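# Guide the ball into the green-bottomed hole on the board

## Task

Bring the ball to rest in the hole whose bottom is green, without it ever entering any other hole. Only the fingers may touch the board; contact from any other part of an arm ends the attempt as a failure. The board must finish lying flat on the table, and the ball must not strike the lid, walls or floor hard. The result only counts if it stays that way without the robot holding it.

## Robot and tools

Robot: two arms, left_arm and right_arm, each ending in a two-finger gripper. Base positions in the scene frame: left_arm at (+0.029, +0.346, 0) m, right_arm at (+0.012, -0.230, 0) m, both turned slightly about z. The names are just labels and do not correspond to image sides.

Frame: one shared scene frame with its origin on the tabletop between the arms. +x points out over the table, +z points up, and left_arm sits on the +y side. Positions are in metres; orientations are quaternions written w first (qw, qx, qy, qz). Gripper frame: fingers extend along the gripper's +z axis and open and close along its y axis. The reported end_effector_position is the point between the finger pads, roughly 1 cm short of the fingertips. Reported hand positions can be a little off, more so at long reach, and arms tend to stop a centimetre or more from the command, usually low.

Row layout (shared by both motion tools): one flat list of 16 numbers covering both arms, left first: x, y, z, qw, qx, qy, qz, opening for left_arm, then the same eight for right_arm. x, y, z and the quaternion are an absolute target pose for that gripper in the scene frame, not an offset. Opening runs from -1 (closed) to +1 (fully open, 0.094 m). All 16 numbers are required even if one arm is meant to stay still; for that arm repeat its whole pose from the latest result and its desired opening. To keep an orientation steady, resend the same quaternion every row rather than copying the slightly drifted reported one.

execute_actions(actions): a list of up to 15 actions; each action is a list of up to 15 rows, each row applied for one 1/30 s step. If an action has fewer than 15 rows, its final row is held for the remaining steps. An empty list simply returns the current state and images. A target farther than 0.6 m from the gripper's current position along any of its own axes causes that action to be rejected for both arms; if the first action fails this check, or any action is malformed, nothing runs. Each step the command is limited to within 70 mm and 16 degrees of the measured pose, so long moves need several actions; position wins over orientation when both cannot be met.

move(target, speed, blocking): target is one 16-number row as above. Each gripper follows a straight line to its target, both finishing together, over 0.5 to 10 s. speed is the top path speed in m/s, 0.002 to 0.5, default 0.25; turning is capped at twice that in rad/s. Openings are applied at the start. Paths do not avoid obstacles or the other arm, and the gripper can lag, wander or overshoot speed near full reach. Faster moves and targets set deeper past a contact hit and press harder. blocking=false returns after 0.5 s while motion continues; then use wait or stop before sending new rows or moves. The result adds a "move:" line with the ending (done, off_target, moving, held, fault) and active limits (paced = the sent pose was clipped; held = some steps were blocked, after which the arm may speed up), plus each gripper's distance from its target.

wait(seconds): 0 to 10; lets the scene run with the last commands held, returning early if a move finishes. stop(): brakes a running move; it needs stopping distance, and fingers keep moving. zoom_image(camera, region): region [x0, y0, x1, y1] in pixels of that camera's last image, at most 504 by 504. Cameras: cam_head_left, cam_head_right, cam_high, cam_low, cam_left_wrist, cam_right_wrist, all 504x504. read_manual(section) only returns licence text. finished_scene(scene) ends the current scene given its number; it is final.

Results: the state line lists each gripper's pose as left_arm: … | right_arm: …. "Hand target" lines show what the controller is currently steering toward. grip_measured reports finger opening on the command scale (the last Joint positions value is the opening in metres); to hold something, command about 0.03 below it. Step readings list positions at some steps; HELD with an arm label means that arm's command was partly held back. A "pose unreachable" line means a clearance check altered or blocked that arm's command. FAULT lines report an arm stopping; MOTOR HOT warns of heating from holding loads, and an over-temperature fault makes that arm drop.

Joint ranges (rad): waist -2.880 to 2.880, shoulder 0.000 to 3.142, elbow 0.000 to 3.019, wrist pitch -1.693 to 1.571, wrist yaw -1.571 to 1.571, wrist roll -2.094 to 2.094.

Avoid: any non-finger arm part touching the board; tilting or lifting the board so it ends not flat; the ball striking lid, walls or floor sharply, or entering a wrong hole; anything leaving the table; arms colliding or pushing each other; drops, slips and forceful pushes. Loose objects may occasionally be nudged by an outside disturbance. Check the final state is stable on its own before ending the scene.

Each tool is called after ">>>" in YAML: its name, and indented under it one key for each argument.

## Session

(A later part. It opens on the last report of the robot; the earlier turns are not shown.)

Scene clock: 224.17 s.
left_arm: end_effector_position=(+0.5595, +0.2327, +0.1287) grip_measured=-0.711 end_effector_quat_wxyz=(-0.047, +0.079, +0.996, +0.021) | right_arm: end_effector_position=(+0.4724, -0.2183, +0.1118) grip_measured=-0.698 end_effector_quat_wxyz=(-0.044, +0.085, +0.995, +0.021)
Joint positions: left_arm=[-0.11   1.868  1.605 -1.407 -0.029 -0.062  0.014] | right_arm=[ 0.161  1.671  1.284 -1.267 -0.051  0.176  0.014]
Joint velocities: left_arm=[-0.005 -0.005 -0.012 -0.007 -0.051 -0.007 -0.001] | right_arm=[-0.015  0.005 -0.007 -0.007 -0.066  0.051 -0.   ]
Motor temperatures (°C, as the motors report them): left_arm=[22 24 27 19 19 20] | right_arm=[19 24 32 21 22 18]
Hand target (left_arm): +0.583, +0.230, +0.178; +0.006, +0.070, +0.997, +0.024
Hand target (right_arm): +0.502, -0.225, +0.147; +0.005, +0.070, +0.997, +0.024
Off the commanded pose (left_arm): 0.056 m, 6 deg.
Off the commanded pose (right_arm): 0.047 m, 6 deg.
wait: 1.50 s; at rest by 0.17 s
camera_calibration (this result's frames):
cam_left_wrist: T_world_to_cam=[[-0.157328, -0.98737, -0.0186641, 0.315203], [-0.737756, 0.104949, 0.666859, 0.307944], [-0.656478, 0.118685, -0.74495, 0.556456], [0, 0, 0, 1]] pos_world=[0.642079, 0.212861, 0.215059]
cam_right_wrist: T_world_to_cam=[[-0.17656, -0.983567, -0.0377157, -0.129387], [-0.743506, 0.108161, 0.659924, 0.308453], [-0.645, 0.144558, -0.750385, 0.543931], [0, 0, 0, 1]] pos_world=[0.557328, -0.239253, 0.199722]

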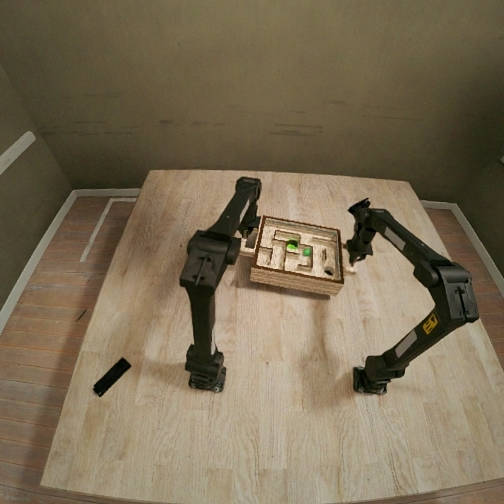

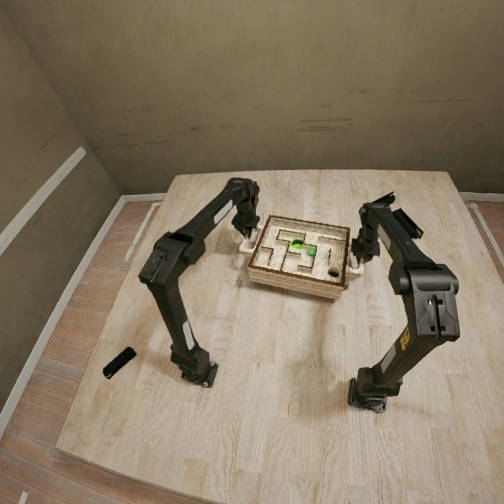

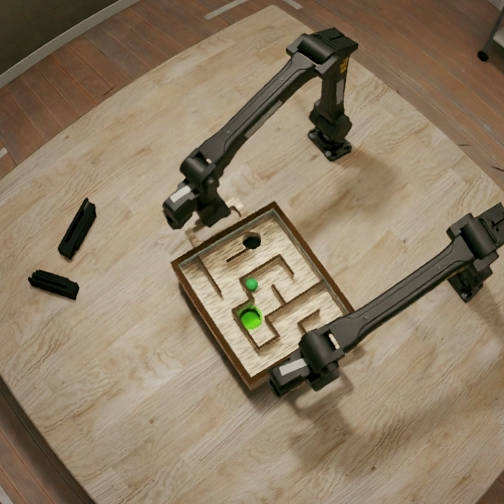

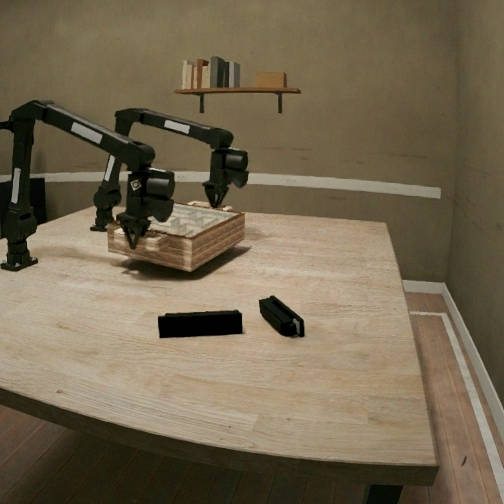

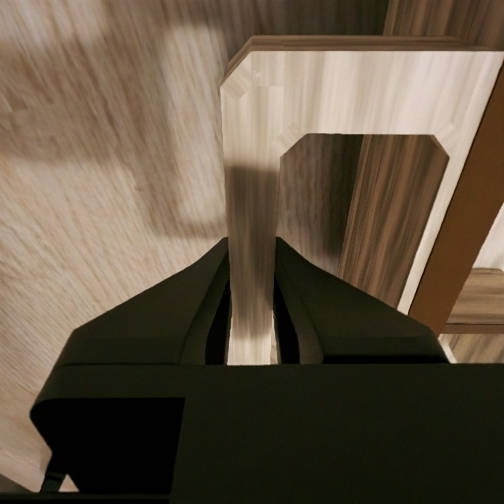

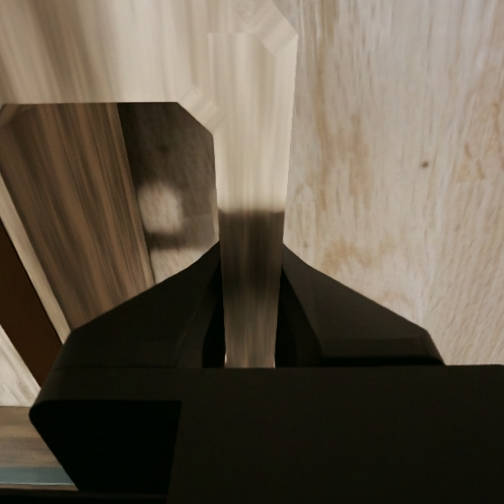

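>>> execute_actions:
  actions: []

>>> zoom_image:
  camera: "cam_high"
  region: [150,190,360,400]

Scene clock: 237.47 s.
left_arm: end_effector_position=(+0.5595, +0.2327, +0.1287) grip_measured=-0.711 end_effector_quat_wxyz=(-0.047, +0.079, +0.996, +0.021) | right_arm: end_effector_position=(+0.4724, -0.2183, +0.1118) grip_measured=-0.698 end_effector_quat_wxyz=(-0.044, +0.085, +0.995, +0.021)
Joint positions: left_arm=[-0.11   1.868  1.605 -1.407 -0.029 -0.062  0.014] | right_arm=[ 0.161  1.671  1.284 -1.267 -0.051  0.176  0.014]
Joint velocities: left_arm=[-0.005  0.015  0.002 -0.007 -0.022  0.051 -0.   ] | right_arm=[ 0.005 -0.005  0.002 -0.007  0.007  0.007  0.001]
Motor temperatures (°C, as the motors report them): left_arm=[22 24 28 19 19 20] | right_arm=[19 24 33 21 22 19]
Hand target (left_arm): +0.583, +0.230, +0.178; +0.006, +0.070, +0.997, +0.024
Hand target (right_arm): +0.502, -0.225, +0.147; +0.005, +0.070, +0.997, +0.024
Off the commanded pose (left_arm): 0.056 m, 6 deg.
Off the commanded pose (right_arm): 0.047 m, 6 deg.
camera_calibration (this result's frames):
cam_left_wrist: T_world_to_cam=[[-0.157328, -0.98737, -0.0186641, 0.315203], [-0.737756, 0.104949, 0.666859, 0.307944], [-0.656478, 0.118685, -0.74495, 0.556456], [0, 0, 0, 1]] pos_world=[0.642079, 0.212861, 0.215059]
cam_right_wrist: T_world_to_cam=[[-0.17656, -0.983567, -0.0377157, -0.129387], [-0.743506, 0.108161, 0.659924, 0.308453], [-0.645, 0.144558, -0.750385, 0.543931], [0, 0, 0, 1]] pos_world=[0.557328, -0.239253, 0.199722]

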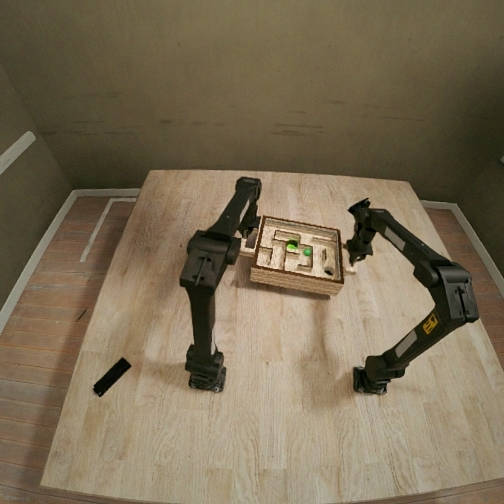

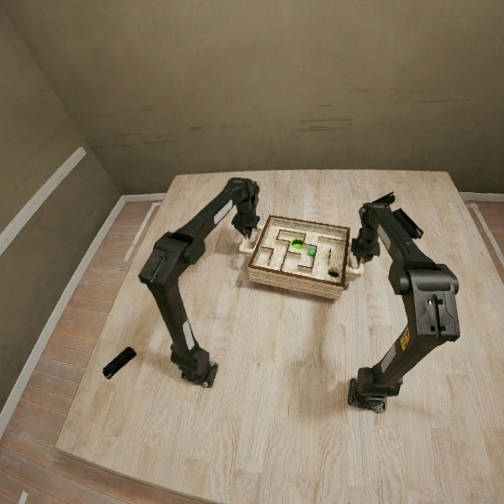

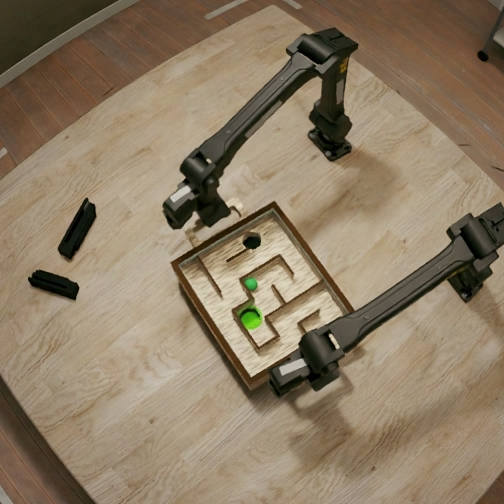

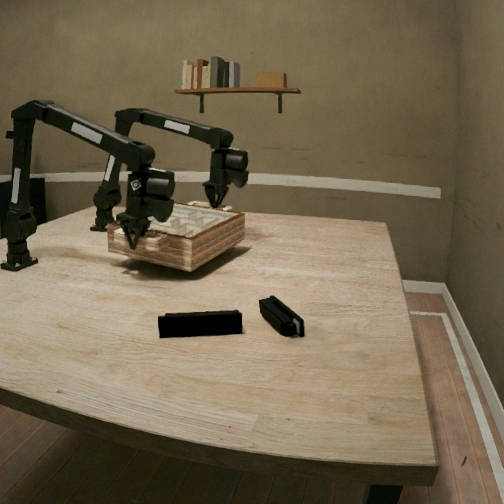

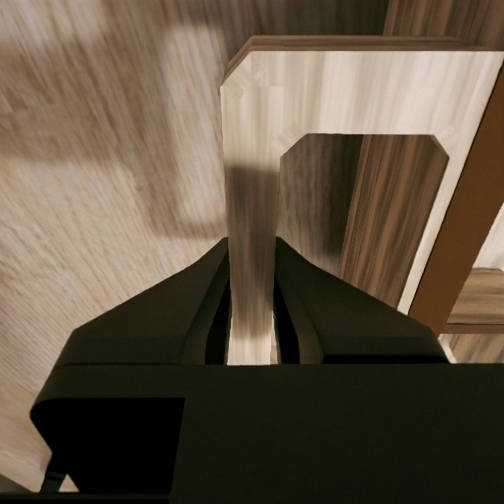

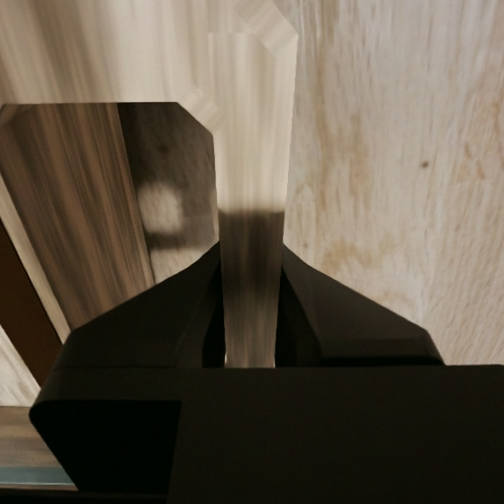

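Region (150, 190, 360, 400) of cam_high's 504x504 image, scaled by 2.400, with more detail than that image has.

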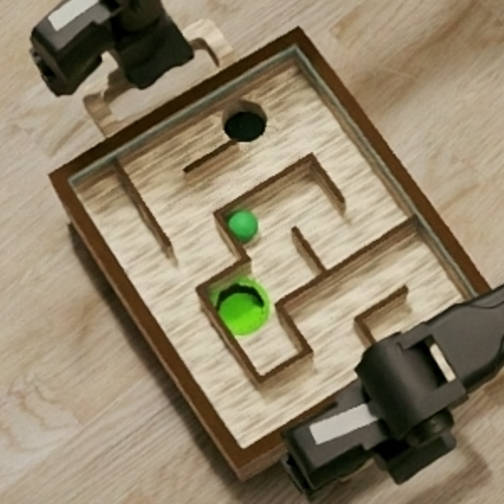

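>>> move:
  target: [0.585,0.229,0.145,0.005,0.07,0.997,-0.02,-0.8,0.505,-0.225,0.155,0.005,0.07,0.997,-0.02,-0.8]
  speed: 0.02

>>> zoom_image:
  camera: "cam_high"
  region: [150,190,360,400]

Scene clock: 244.77 s.
left_arm: end_effector_position=(+0.5683, +0.2250, +0.1164) grip_measured=-0.711 end_effector_quat_wxyz=(-0.033, +0.079, +0.996, -0.012) | right_arm: end_effector_position=(+0.4828, -0.2273, +0.1191) grip_measured=-0.698 end_effector_quat_wxyz=(-0.031, +0.086, +0.996, -0.013)
Joint positions: left_arm=[-0.101  1.879  1.59  -1.344  0.032 -0.05   0.014] | right_arm=[ 0.167  1.678  1.315 -1.273  0.02   0.188  0.014]
Joint velocities: left_arm=[-0.015 -0.005 -0.012  0.007 -0.051 -0.095 -0.   ] | right_arm=[-0.005 -0.005 -0.017 -0.002  0.007 -0.022  0.001]
Motor temperatures (°C, as the motors report them): left_arm=[22 24 28 19 19 20] | right_arm=[19 24 33 21 22 19]
Hand target (left_arm): +0.584, +0.229, +0.145; +0.005, +0.071, +0.997, -0.020
Hand target (right_arm): +0.502, -0.225, +0.155; +0.006, +0.070, +0.997, -0.020
Off the commanded pose (left_arm): 0.033 m, 5 deg.
Off the commanded pose (right_arm): 0.042 m, 5 deg.
move: off_target (left_arm, right_arm)
camera_calibration (this result's frames):
cam_left_wrist: T_world_to_cam=[[-0.155312, -0.9868, 0.0458754, 0.300013], [-0.753037, 0.148321, 0.641043, 0.325407], [-0.639385, 0.0650155, -0.766133, 0.558845], [0, 0, 0, 1]] pos_world=[0.648956, 0.211454, 0.205786]
cam_right_wrist: T_world_to_cam=[[-0.176585, -0.98386, 0.0289182, -0.14411], [-0.755537, 0.154319, 0.63667, 0.331386], [-0.630857, 0.0905778, -0.770594, 0.540702], [0, 0, 0, 1]] pos_world=[0.566033, -0.241899, 0.209845]

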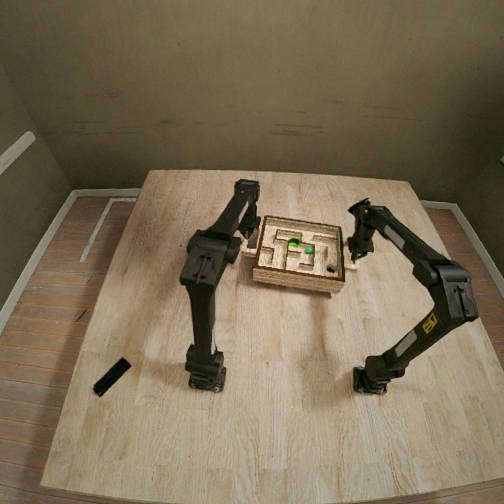

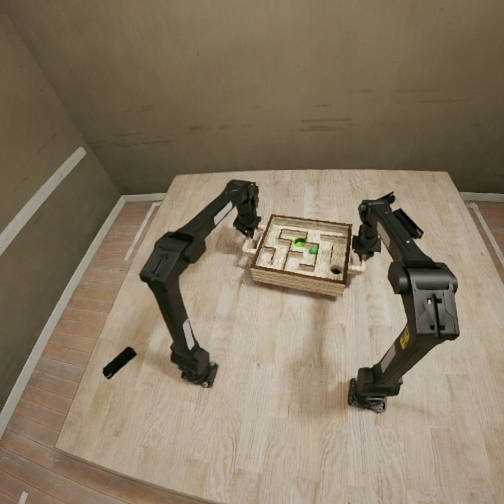

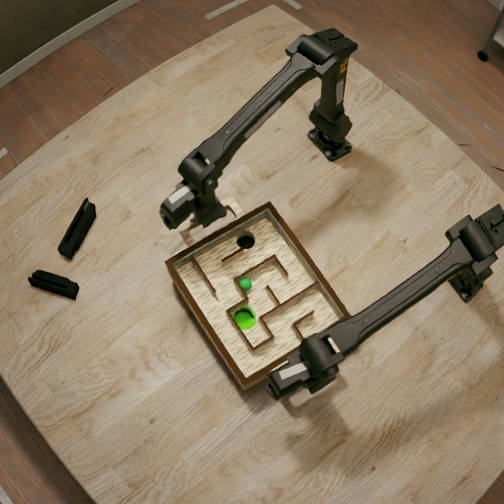

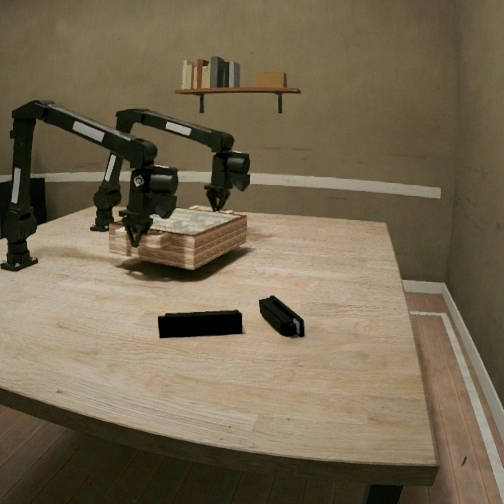

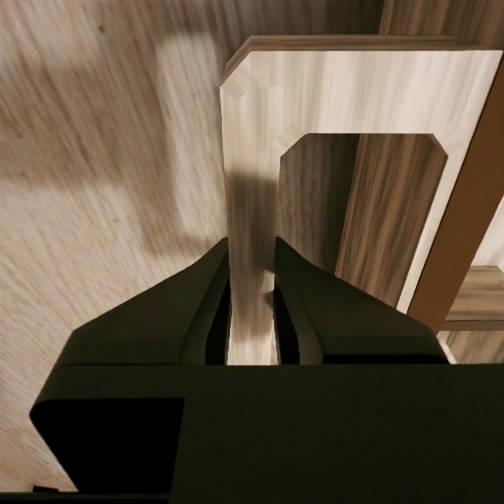

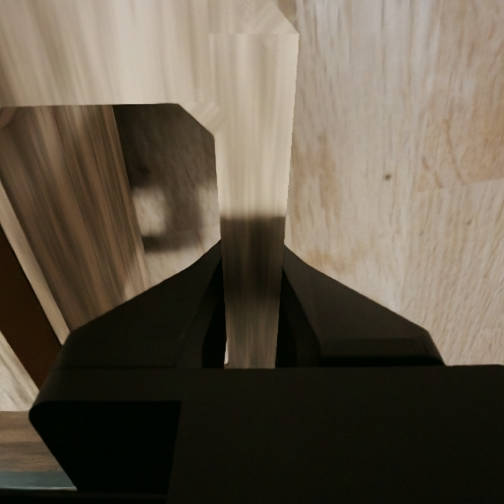

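Region (150, 190, 360, 400) of cam_high's 504x504 image, scaled by 2.400, with more detail than that image has.

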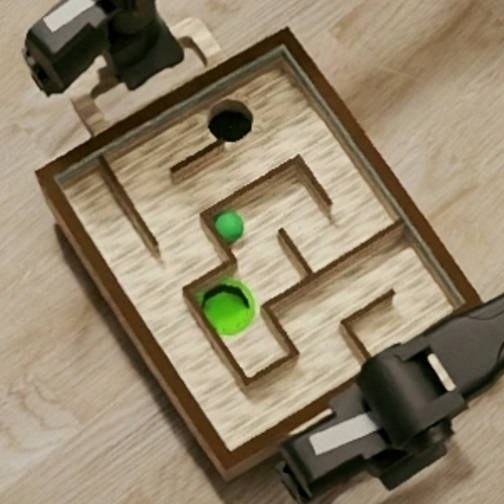

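More +u tilt.

>>> move:
  target: [0.585,0.229,0.138,0.01,0.07,0.997,-0.03,-0.8,0.505,-0.225,0.168,0.01,0.07,0.997,-0.03,-0.8]
  speed: 0.015

>>> zoom_image:
  camera: "cam_high"
  region: [150,190,360,400]

Scene clock: 251.07 s.
left_arm: end_effector_position=(+0.5683, +0.2233, +0.1024) grip_measured=-0.711 end_effector_quat_wxyz=(-0.036, +0.079, +0.996, -0.025) | right_arm: end_effector_position=(+0.4825, -0.2289, +0.1215) grip_measured=-0.698 end_effector_quat_wxyz=(-0.036, +0.086, +0.995, -0.027)
Joint positions: left_arm=[-0.096  1.894  1.572 -1.315  0.058 -0.043  0.014] | right_arm=[ 0.173  1.682  1.326 -1.292  0.046  0.194  0.014]
Joint velocities: left_arm=[-0.015 -0.005 -0.002  0.007  0.007  0.081 -0.   ] | right_arm=[ 0.005 -0.005 -0.017 -0.012 -0.037 -0.022 -0.   ]
Motor temperatures (°C, as the motors report them): left_arm=[22 24 27 19 19 20] | right_arm=[19 24 33 21 22 19]
Hand target (left_arm): +0.584, +0.229, +0.138; +0.010, +0.071, +0.997, -0.030
Hand target (right_arm): +0.501, -0.225, +0.168; +0.010, +0.070, +0.997, -0.030
Off the commanded pose (left_arm): 0.040 m, 5 deg.
Off the commanded pose (right_arm): 0.052 m, 6 deg.
move: off_target (left_arm, right_arm)
camera_calibration (this result's frames):
cam_left_wrist: T_world_to_cam=[[-0.155034, -0.985284, 0.0719644, 0.29576], [-0.74757, 0.164628, 0.643457, 0.327606], [-0.645835, 0.0459594, -0.762092, 0.55572], [0, 0, 0, 1]] pos_world=[0.649665, 0.211934, 0.191425]
cam_right_wrist: T_world_to_cam=[[-0.174632, -0.982962, 0.0573469, -0.150059], [-0.748673, 0.170385, 0.64067, 0.329756], [-0.639526, 0.0689472, -0.765672, 0.541079], [0, 0, 0, 1]] pos_world=[0.566708, -0.240994, 0.211629]

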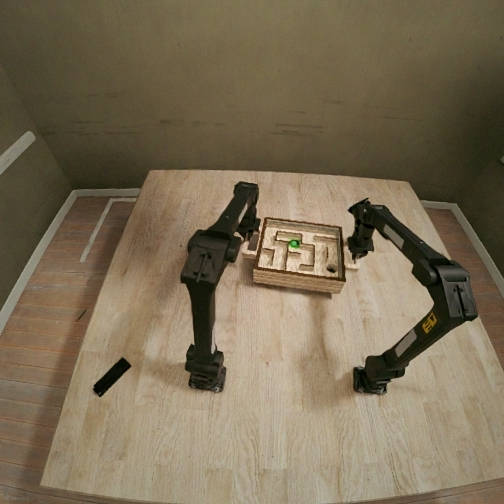

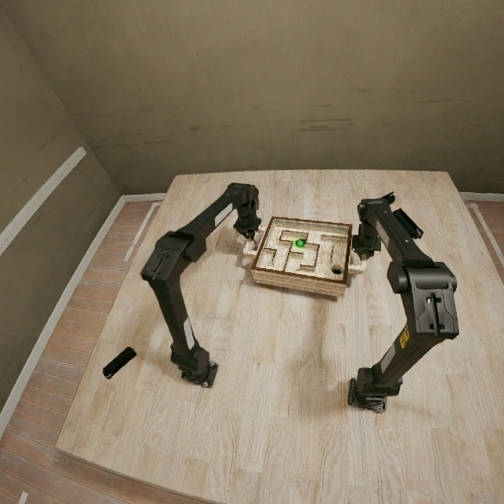

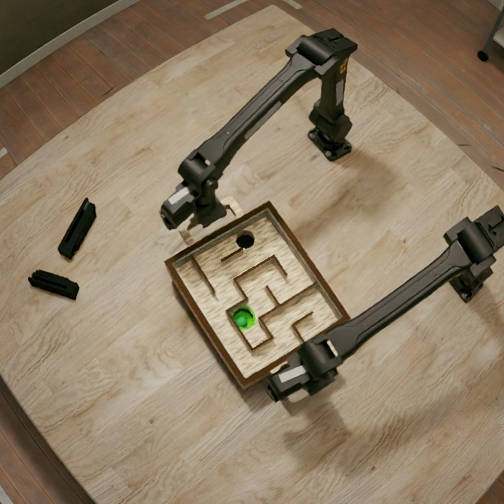

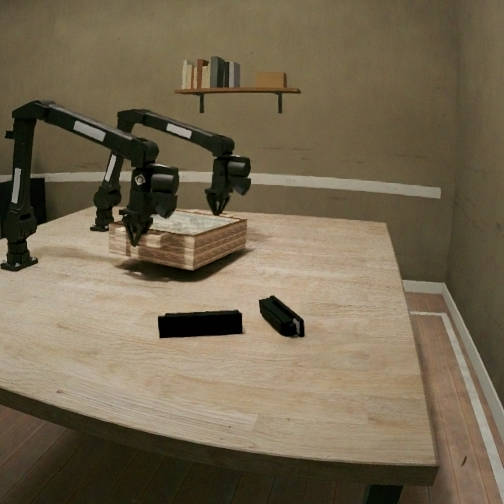

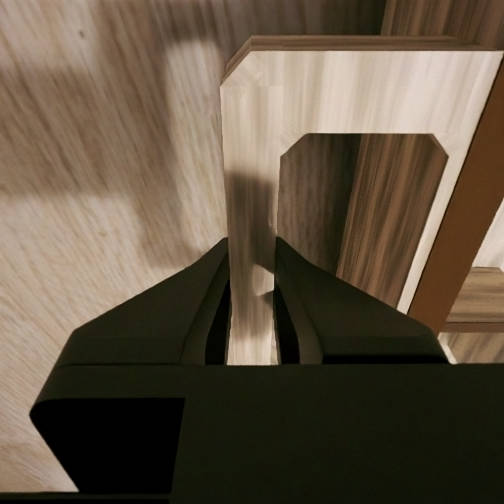

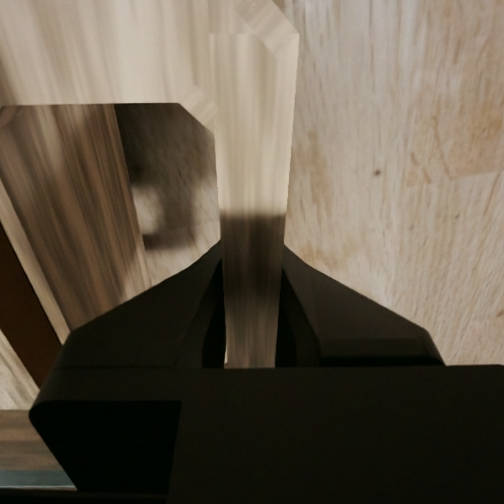

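Region (150, 190, 360, 400) of cam_high's 504x504 image, scaled by 2.400, with more detail than that image has.

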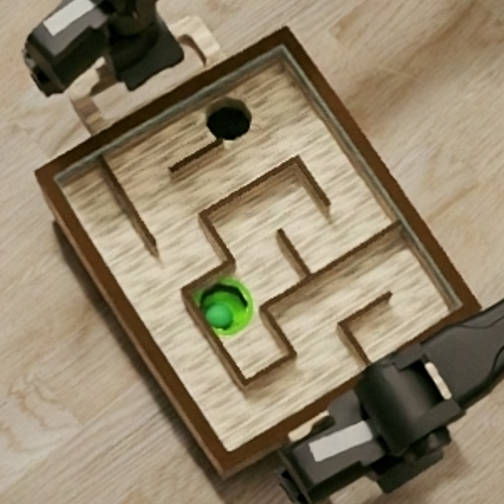

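In. Level and lower.

>>> move:
  target: [0.585,0.229,0.11,0.04,0.07,0.997,0,-0.8,0.505,-0.225,0.115,0.04,0.07,0.997,0,-0.8]
  speed: 0.03

>>> move:
  target: [0.583,0.229,0.068,0.01,0.07,0.997,0,-0.8,0.505,-0.225,0.07,0.01,0.07,0.997,0,-0.8]
  speed: 0.02

Scene clock: 257.97 s.
left_arm: end_effector_position=(+0.5732, +0.2301, +0.0806) grip_measured=-0.711 end_effector_quat_wxyz=(-0.001, +0.077, +0.997, -0.007) | right_arm: end_effector_position=(+0.4916, -0.2228, +0.0895) grip_measured=-0.698 end_effector_quat_wxyz=(+0.004, +0.084, +0.996, -0.005)
Joint positions: left_arm=[-0.096  1.881  1.495 -1.184  0.014 -0.05   0.014] | right_arm=[ 0.173  1.686  1.244 -1.121  0.011  0.188  0.014]
Joint velocities: left_arm=[-0.015 -0.005  0.007  0.017  0.022 -0.081  0.   ] | right_arm=[ 0.005 -0.005 -0.017 -0.002 -0.037  0.051  0.001]
Motor temperatures (°C, as the motors report them): left_arm=[22 24 26 19 19 20] | right_arm=[19 24 33 21 22 18]
Hand target (left_arm): +0.584, +0.229, +0.110; +0.040, +0.070, +0.997, -0.001
Hand target (right_arm): +0.505, -0.225, +0.115; +0.040, +0.069, +0.997, -0.001
Off the commanded pose (left_arm): 0.032 m, 5 deg.
Off the commanded pose (right_arm): 0.029 m, 4 deg.
move: off_target (left_arm, right_arm)
camera_calibration (this result's frames):
cam_left_wrist: T_world_to_cam=[[-0.153851, -0.987625, 0.0304421, 0.308008], [-0.793731, 0.141878, 0.591491, 0.380126], [-0.58849, 0.0668386, -0.805737, 0.507821], [0, 0, 0, 1]] pos_world=[0.647953, 0.216323, 0.174952]
cam_right_wrist: T_world_to_cam=[[-0.172847, -0.98493, 0.00607753, -0.137358], [-0.800152, 0.144013, 0.582251, 0.380686], [-0.574352, 0.0957772, -0.812986, 0.500185], [0, 0, 0, 1]] pos_world=[0.568147, -0.238018, 0.185823]

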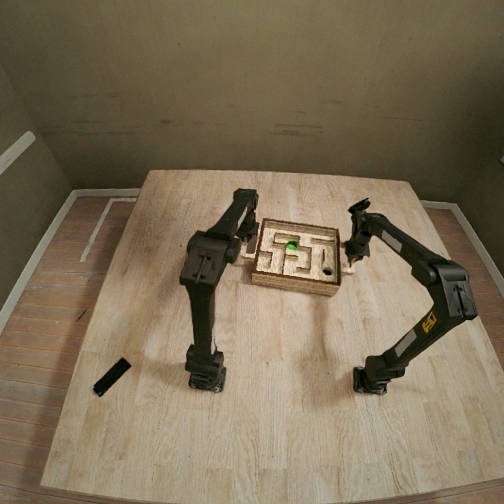

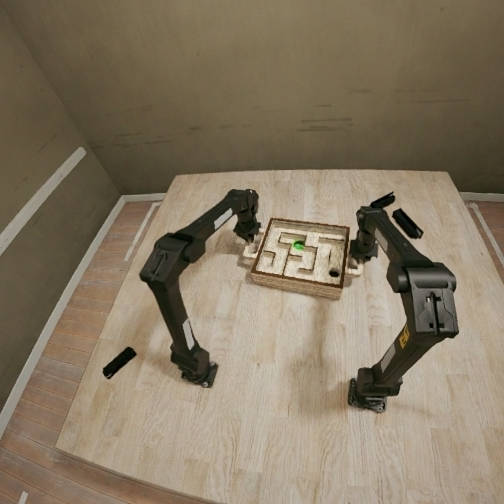

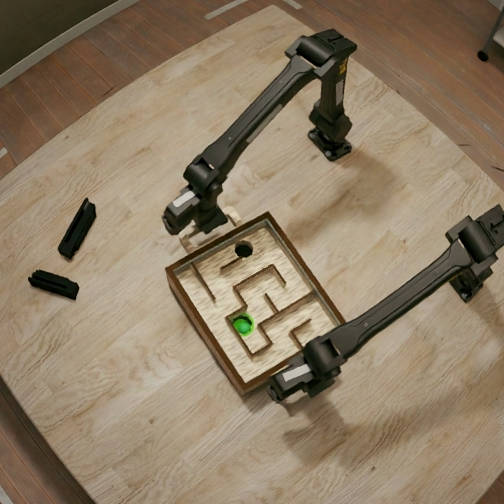

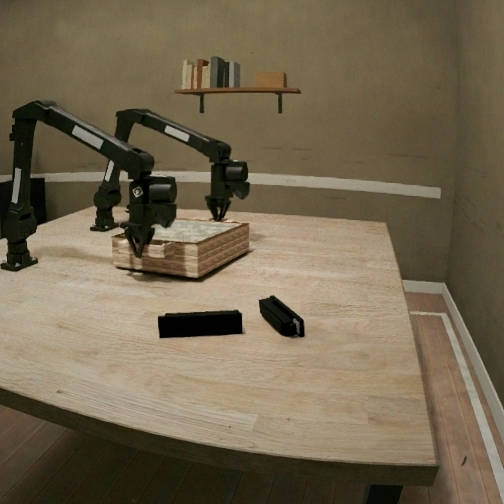

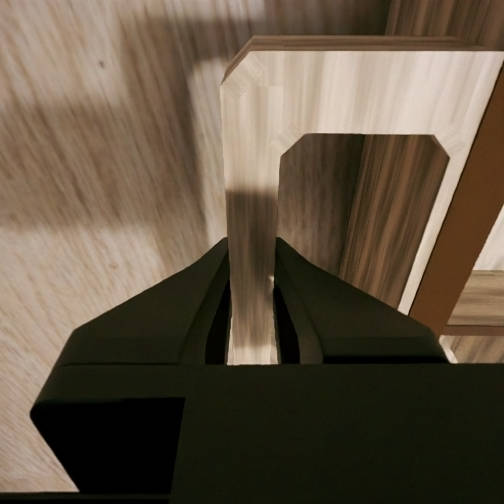

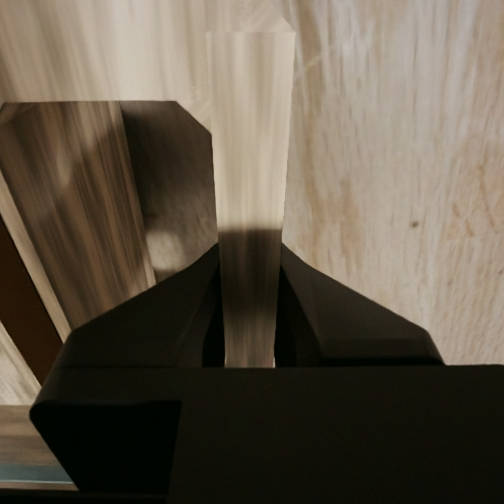

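Scene clock: 259.37 s.
left_arm: end_effector_position=(+0.5702, +0.2306, +0.0773) grip_measured=-0.711 end_effector_quat_wxyz=(-0.005, +0.078, +0.997, -0.004) | right_arm: end_effector_position=(+0.4887, -0.2217, +0.0736) grip_measured=-0.698 end_effector_quat_wxyz=(-0.006, +0.084, +0.996, -0.000)
Joint positions: left_arm=[-0.097  1.882  1.488 -1.184  0.009 -0.05   0.014] | right_arm=[ 0.171  1.709  1.228 -1.102 -0.001  0.186  0.014]
Joint velocities: left_arm=[ 0.005 -0.015 -0.017 -0.012  0.007 -0.051 -0.   ] | right_arm=[ 0.005 -0.005  0.002  0.012 -0.022 -0.022  0.   ]
Motor temperatures (°C, as the motors report them): left_arm=[22 24 26 19 19 20] | right_arm=[19 24 32 21 22 18]
Hand target (left_arm): +0.582, +0.229, +0.068; +0.010, +0.070, +0.997, -0.000
Hand target (right_arm): +0.505, -0.225, +0.070; +0.010, +0.070, +0.997, -0.000
Off the commanded pose (left_arm): 0.016 m, 2 deg.
Off the commanded pose (right_arm): 0.017 m, 2 deg.
move: off_target (left_arm, right_arm)
camera_calibration (this result's frames):
cam_left_wrist: T_world_to_cam=[[-0.154409, -0.98768, 0.0254288, 0.308922], [-0.78906, 0.138766, 0.598438, 0.377139], [-0.594594, 0.0723397, -0.800765, 0.505185], [0, 0, 0, 1]] pos_world=[0.645666, 0.216237, 0.170985]
cam_right_wrist: T_world_to_cam=[[-0.172458, -0.985015, -0.0017228, -0.136353], [-0.788335, 0.136974, 0.599805, 0.378802], [-0.590581, 0.104799, -0.800144, 0.494505], [0, 0, 0, 1]] pos_world=[0.567153, -0.23802, 0.168233]

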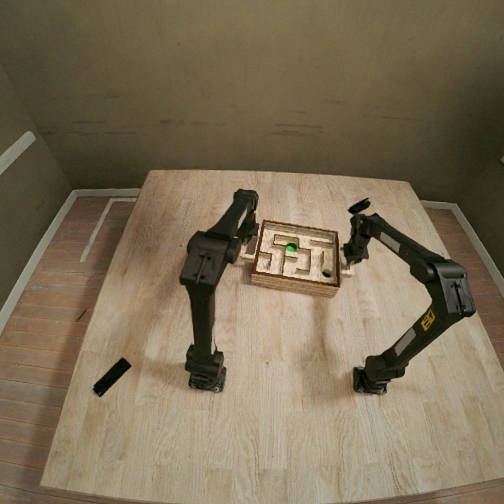

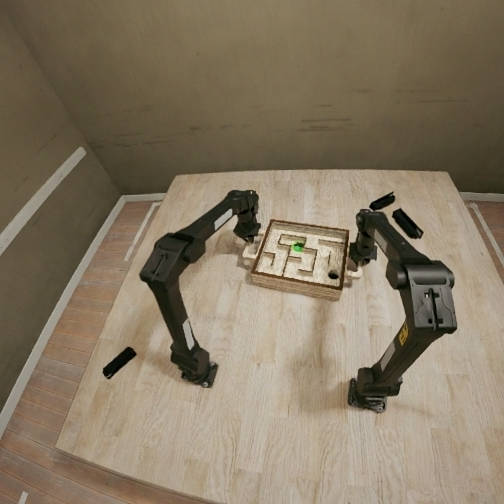

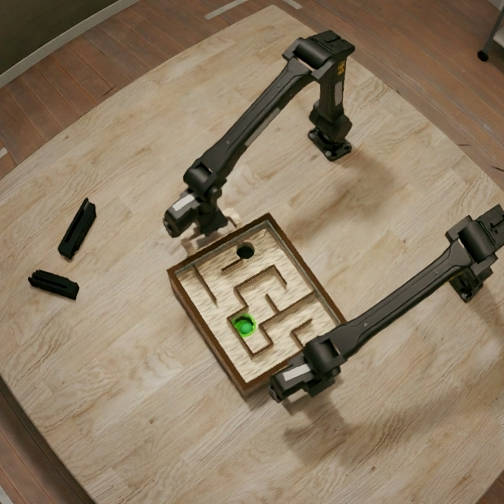

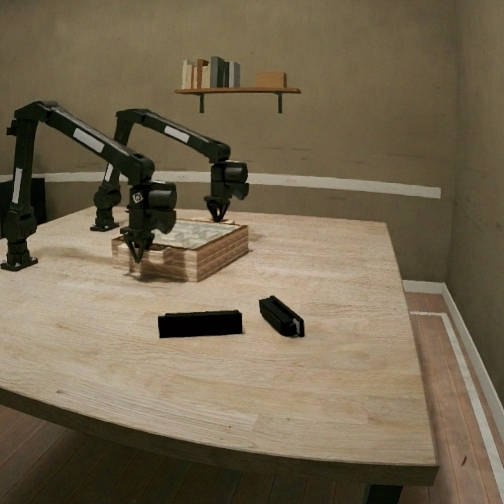

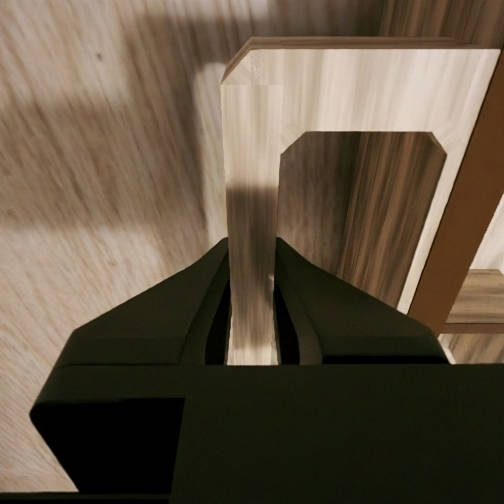

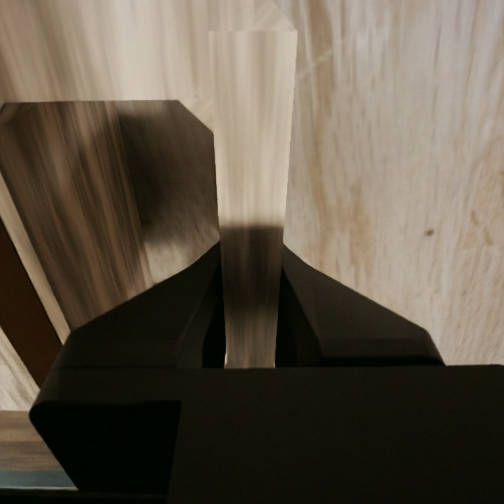

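Down. Release in place, then rise.

>>> move:
  target: [0.571,0.23,0.077,0,0.07,0.997,0,-0.3,0.49,-0.222,0.074,0,0.07,0.997,0,-0.3]
  speed: 0.03

>>> move:
  target: [0.571,0.23,0.16,0,0.07,0.997,0,-0.3,0.49,-0.222,0.16,0,0.07,0.997,0,-0.3]
  speed: 0.1

Scene clock: 263.33 s.
left_arm: end_effector_position=(+0.5704, +0.2317, +0.0773) grip_measured=-0.303 end_effector_quat_wxyz=(-0.004, +0.072, +0.997, -0.001) | right_arm: end_effector_position=(+0.4885, -0.2217, +0.0735) grip_measured=-0.302 end_effector_quat_wxyz=(-0.007, +0.077, +0.997, +0.000)
Joint positions: left_arm=[-0.097  1.882  1.488 -1.184  0.003 -0.061  0.033] | right_arm=[ 0.171  1.709  1.228 -1.102 -0.002  0.173  0.033]
Joint velocities: left_arm=[ 0.005 -0.005 -0.002 -0.002  0.037  0.007  0.   ] | right_arm=[ 0.005 -0.005  0.002 -0.002 -0.007  0.051  0.001]
Motor temperatures (°C, as the motors report them): left_arm=[22 24 26 19 19 20] | right_arm=[19 24 32 21 22 19]
Hand target (left_arm): +0.571, +0.230, +0.077; -0.000, +0.070, +0.998, +0.000
Hand target (right_arm): +0.490, -0.222, +0.074; +0.000, +0.070, +0.998, +0.000
Off the commanded pose (left_arm): 0.002 m, 1 deg.
Off the commanded pose (right_arm): 0.002 m, 1 deg.
move: done
camera_calibration (this result's frames):
cam_left_wrist: T_world_to_cam=[[-0.14393, -0.989401, 0.0192409, 0.304868], [-0.79119, 0.126731, 0.598296, 0.381184], [-0.594393, 0.0708895, -0.801044, 0.505476], [0, 0, 0, 1]] pos_world=[0.645919, 0.217496, 0.170982]
cam_right_wrist: T_world_to_cam=[[-0.159298, -0.987228, -0.00219831, -0.143204], [-0.789867, 0.126116, 0.600171, 0.377056], [-0.592228, 0.0973425, -0.799869, 0.493432], [0, 0, 0, 1]] pos_world=[0.567236, -0.23696, 0.168067]

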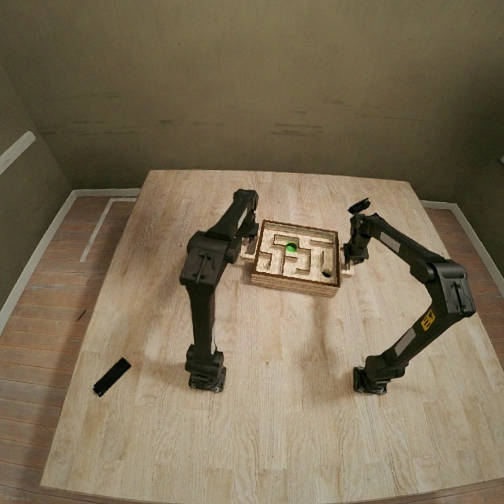

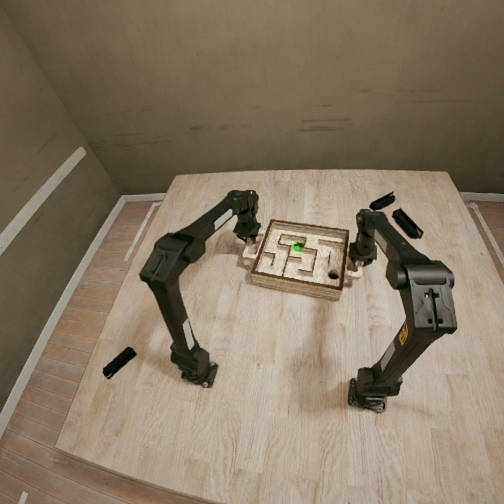

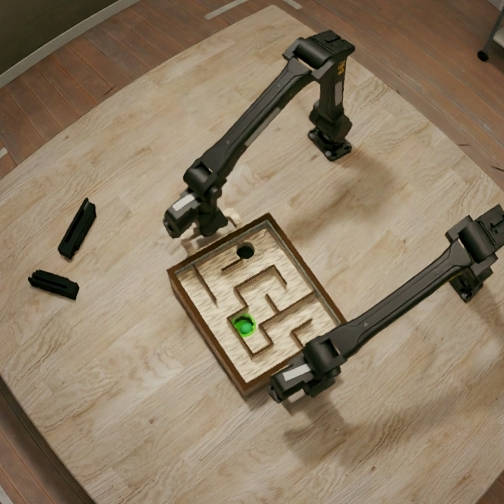

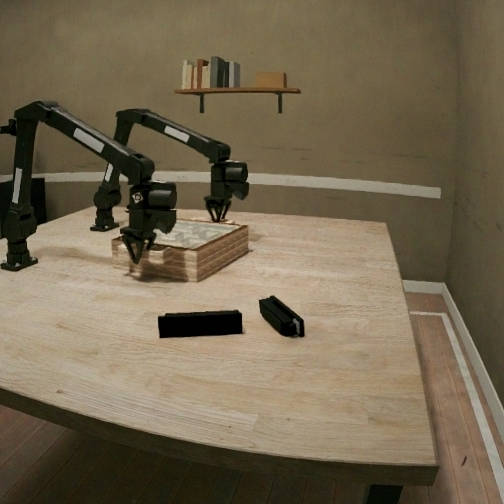

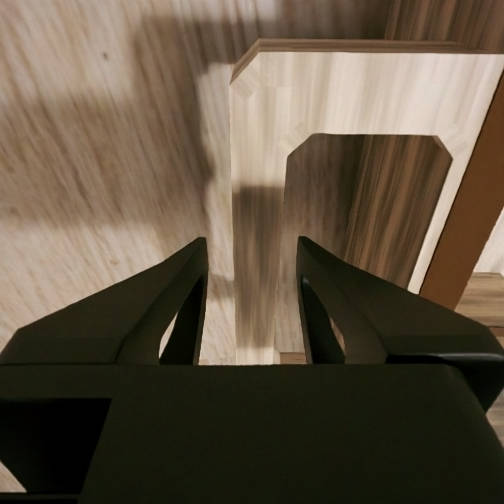

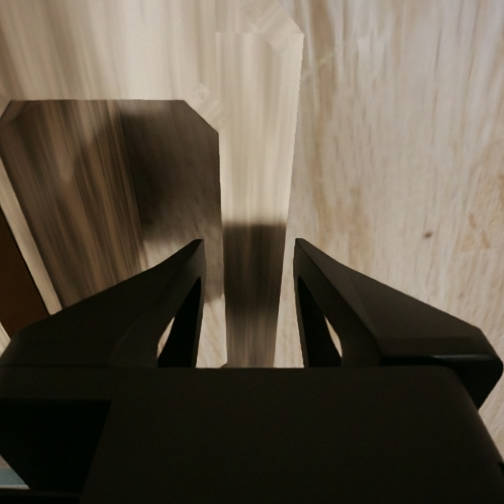

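Scene clock: 264.60 s.
left_arm: end_effector_position=(+0.5605, +0.2337, +0.1384) grip_measured=-0.303 end_effector_quat_wxyz=(-0.020, +0.072, +0.997, +0.001) | right_arm: end_effector_position=(+0.4766, -0.2219, +0.1404) grip_measured=-0.302 end_effector_quat_wxyz=(-0.020, +0.076, +0.997, -0.001)
Joint positions: left_arm=[-0.097  1.825  1.571 -1.356  0.003 -0.062  0.033] | right_arm=[ 0.171  1.628  1.313 -1.294 -0.002  0.171  0.033]
Joint velocities: left_arm=[-0.005 -0.024  0.007 -0.007  0.022  0.037  0.001] | right_arm=[-0.015 -0.005  0.002 -0.002 -0.081  0.066 -0.001]
Motor temperatures (°C, as the motors report them): left_arm=[22 24 26 19 19 20] | right_arm=[19 24 32 21 22 19]
Hand target (left_arm): +0.572, +0.230, +0.160; +0.000, +0.070, +0.998, -0.000
Hand target (right_arm): +0.488, -0.222, +0.160; +0.000, +0.070, +0.998, -0.000
Off the commanded pose (left_arm): 0.024 m, 2 deg.
Off the commanded pose (right_arm): 0.024 m, 2 deg.
move: off_target (left_arm, right_arm)
camera_calibration (this result's frames):
cam_left_wrist: T_world_to_cam=[[-0.142252, -0.989679, 0.0173199, 0.303706], [-0.773098, 0.122014, 0.622441, 0.324101], [-0.61813, 0.0751532, -0.782475, 0.558081], [0, 0, 0, 1]] pos_world=[0.638731, 0.219085, 0.229691]
cam_right_wrist: T_world_to_cam=[[-0.157413, -0.98753, 0.00240773, -0.146783], [-0.774042, 0.124896, 0.620694, 0.316875], [-0.613254, 0.0958413, -0.784049, 0.547364], [0, 0, 0, 1]] pos_world=[0.557842, -0.236989, 0.232831]

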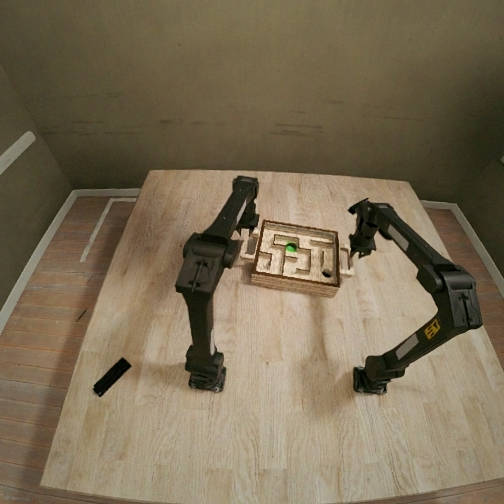

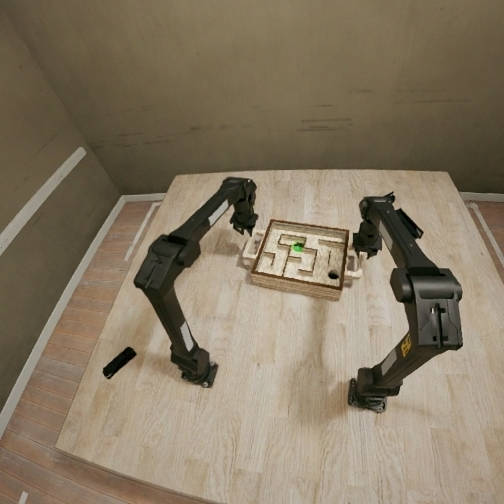

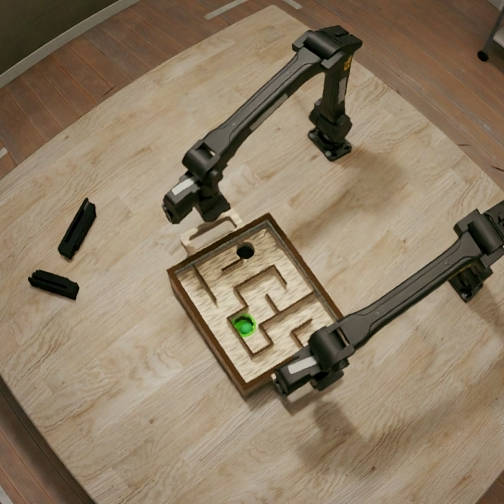

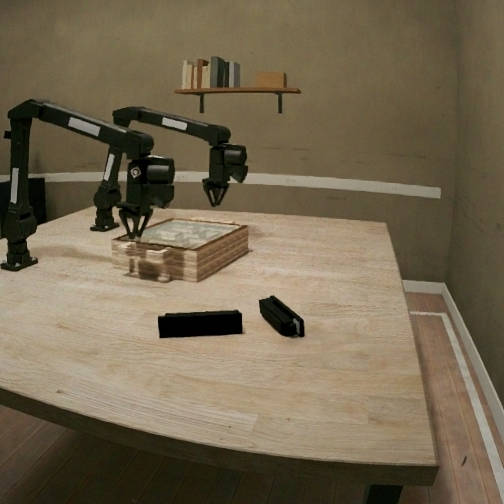

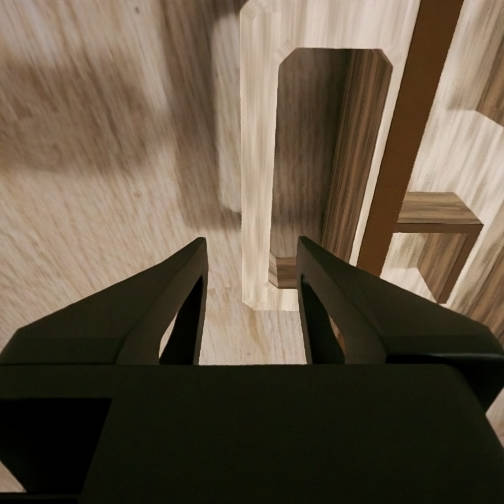

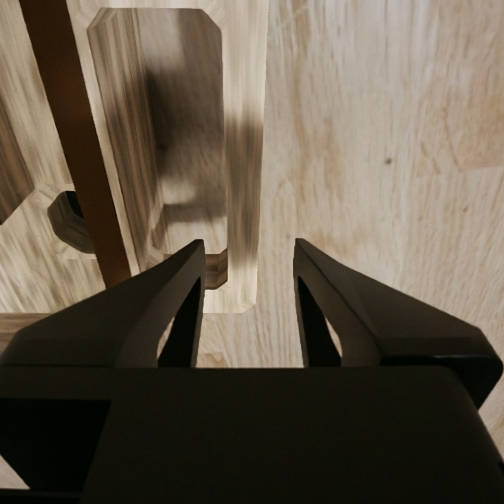

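>>> finished_scene:
  scene: 1

The scene is finished: the task was done.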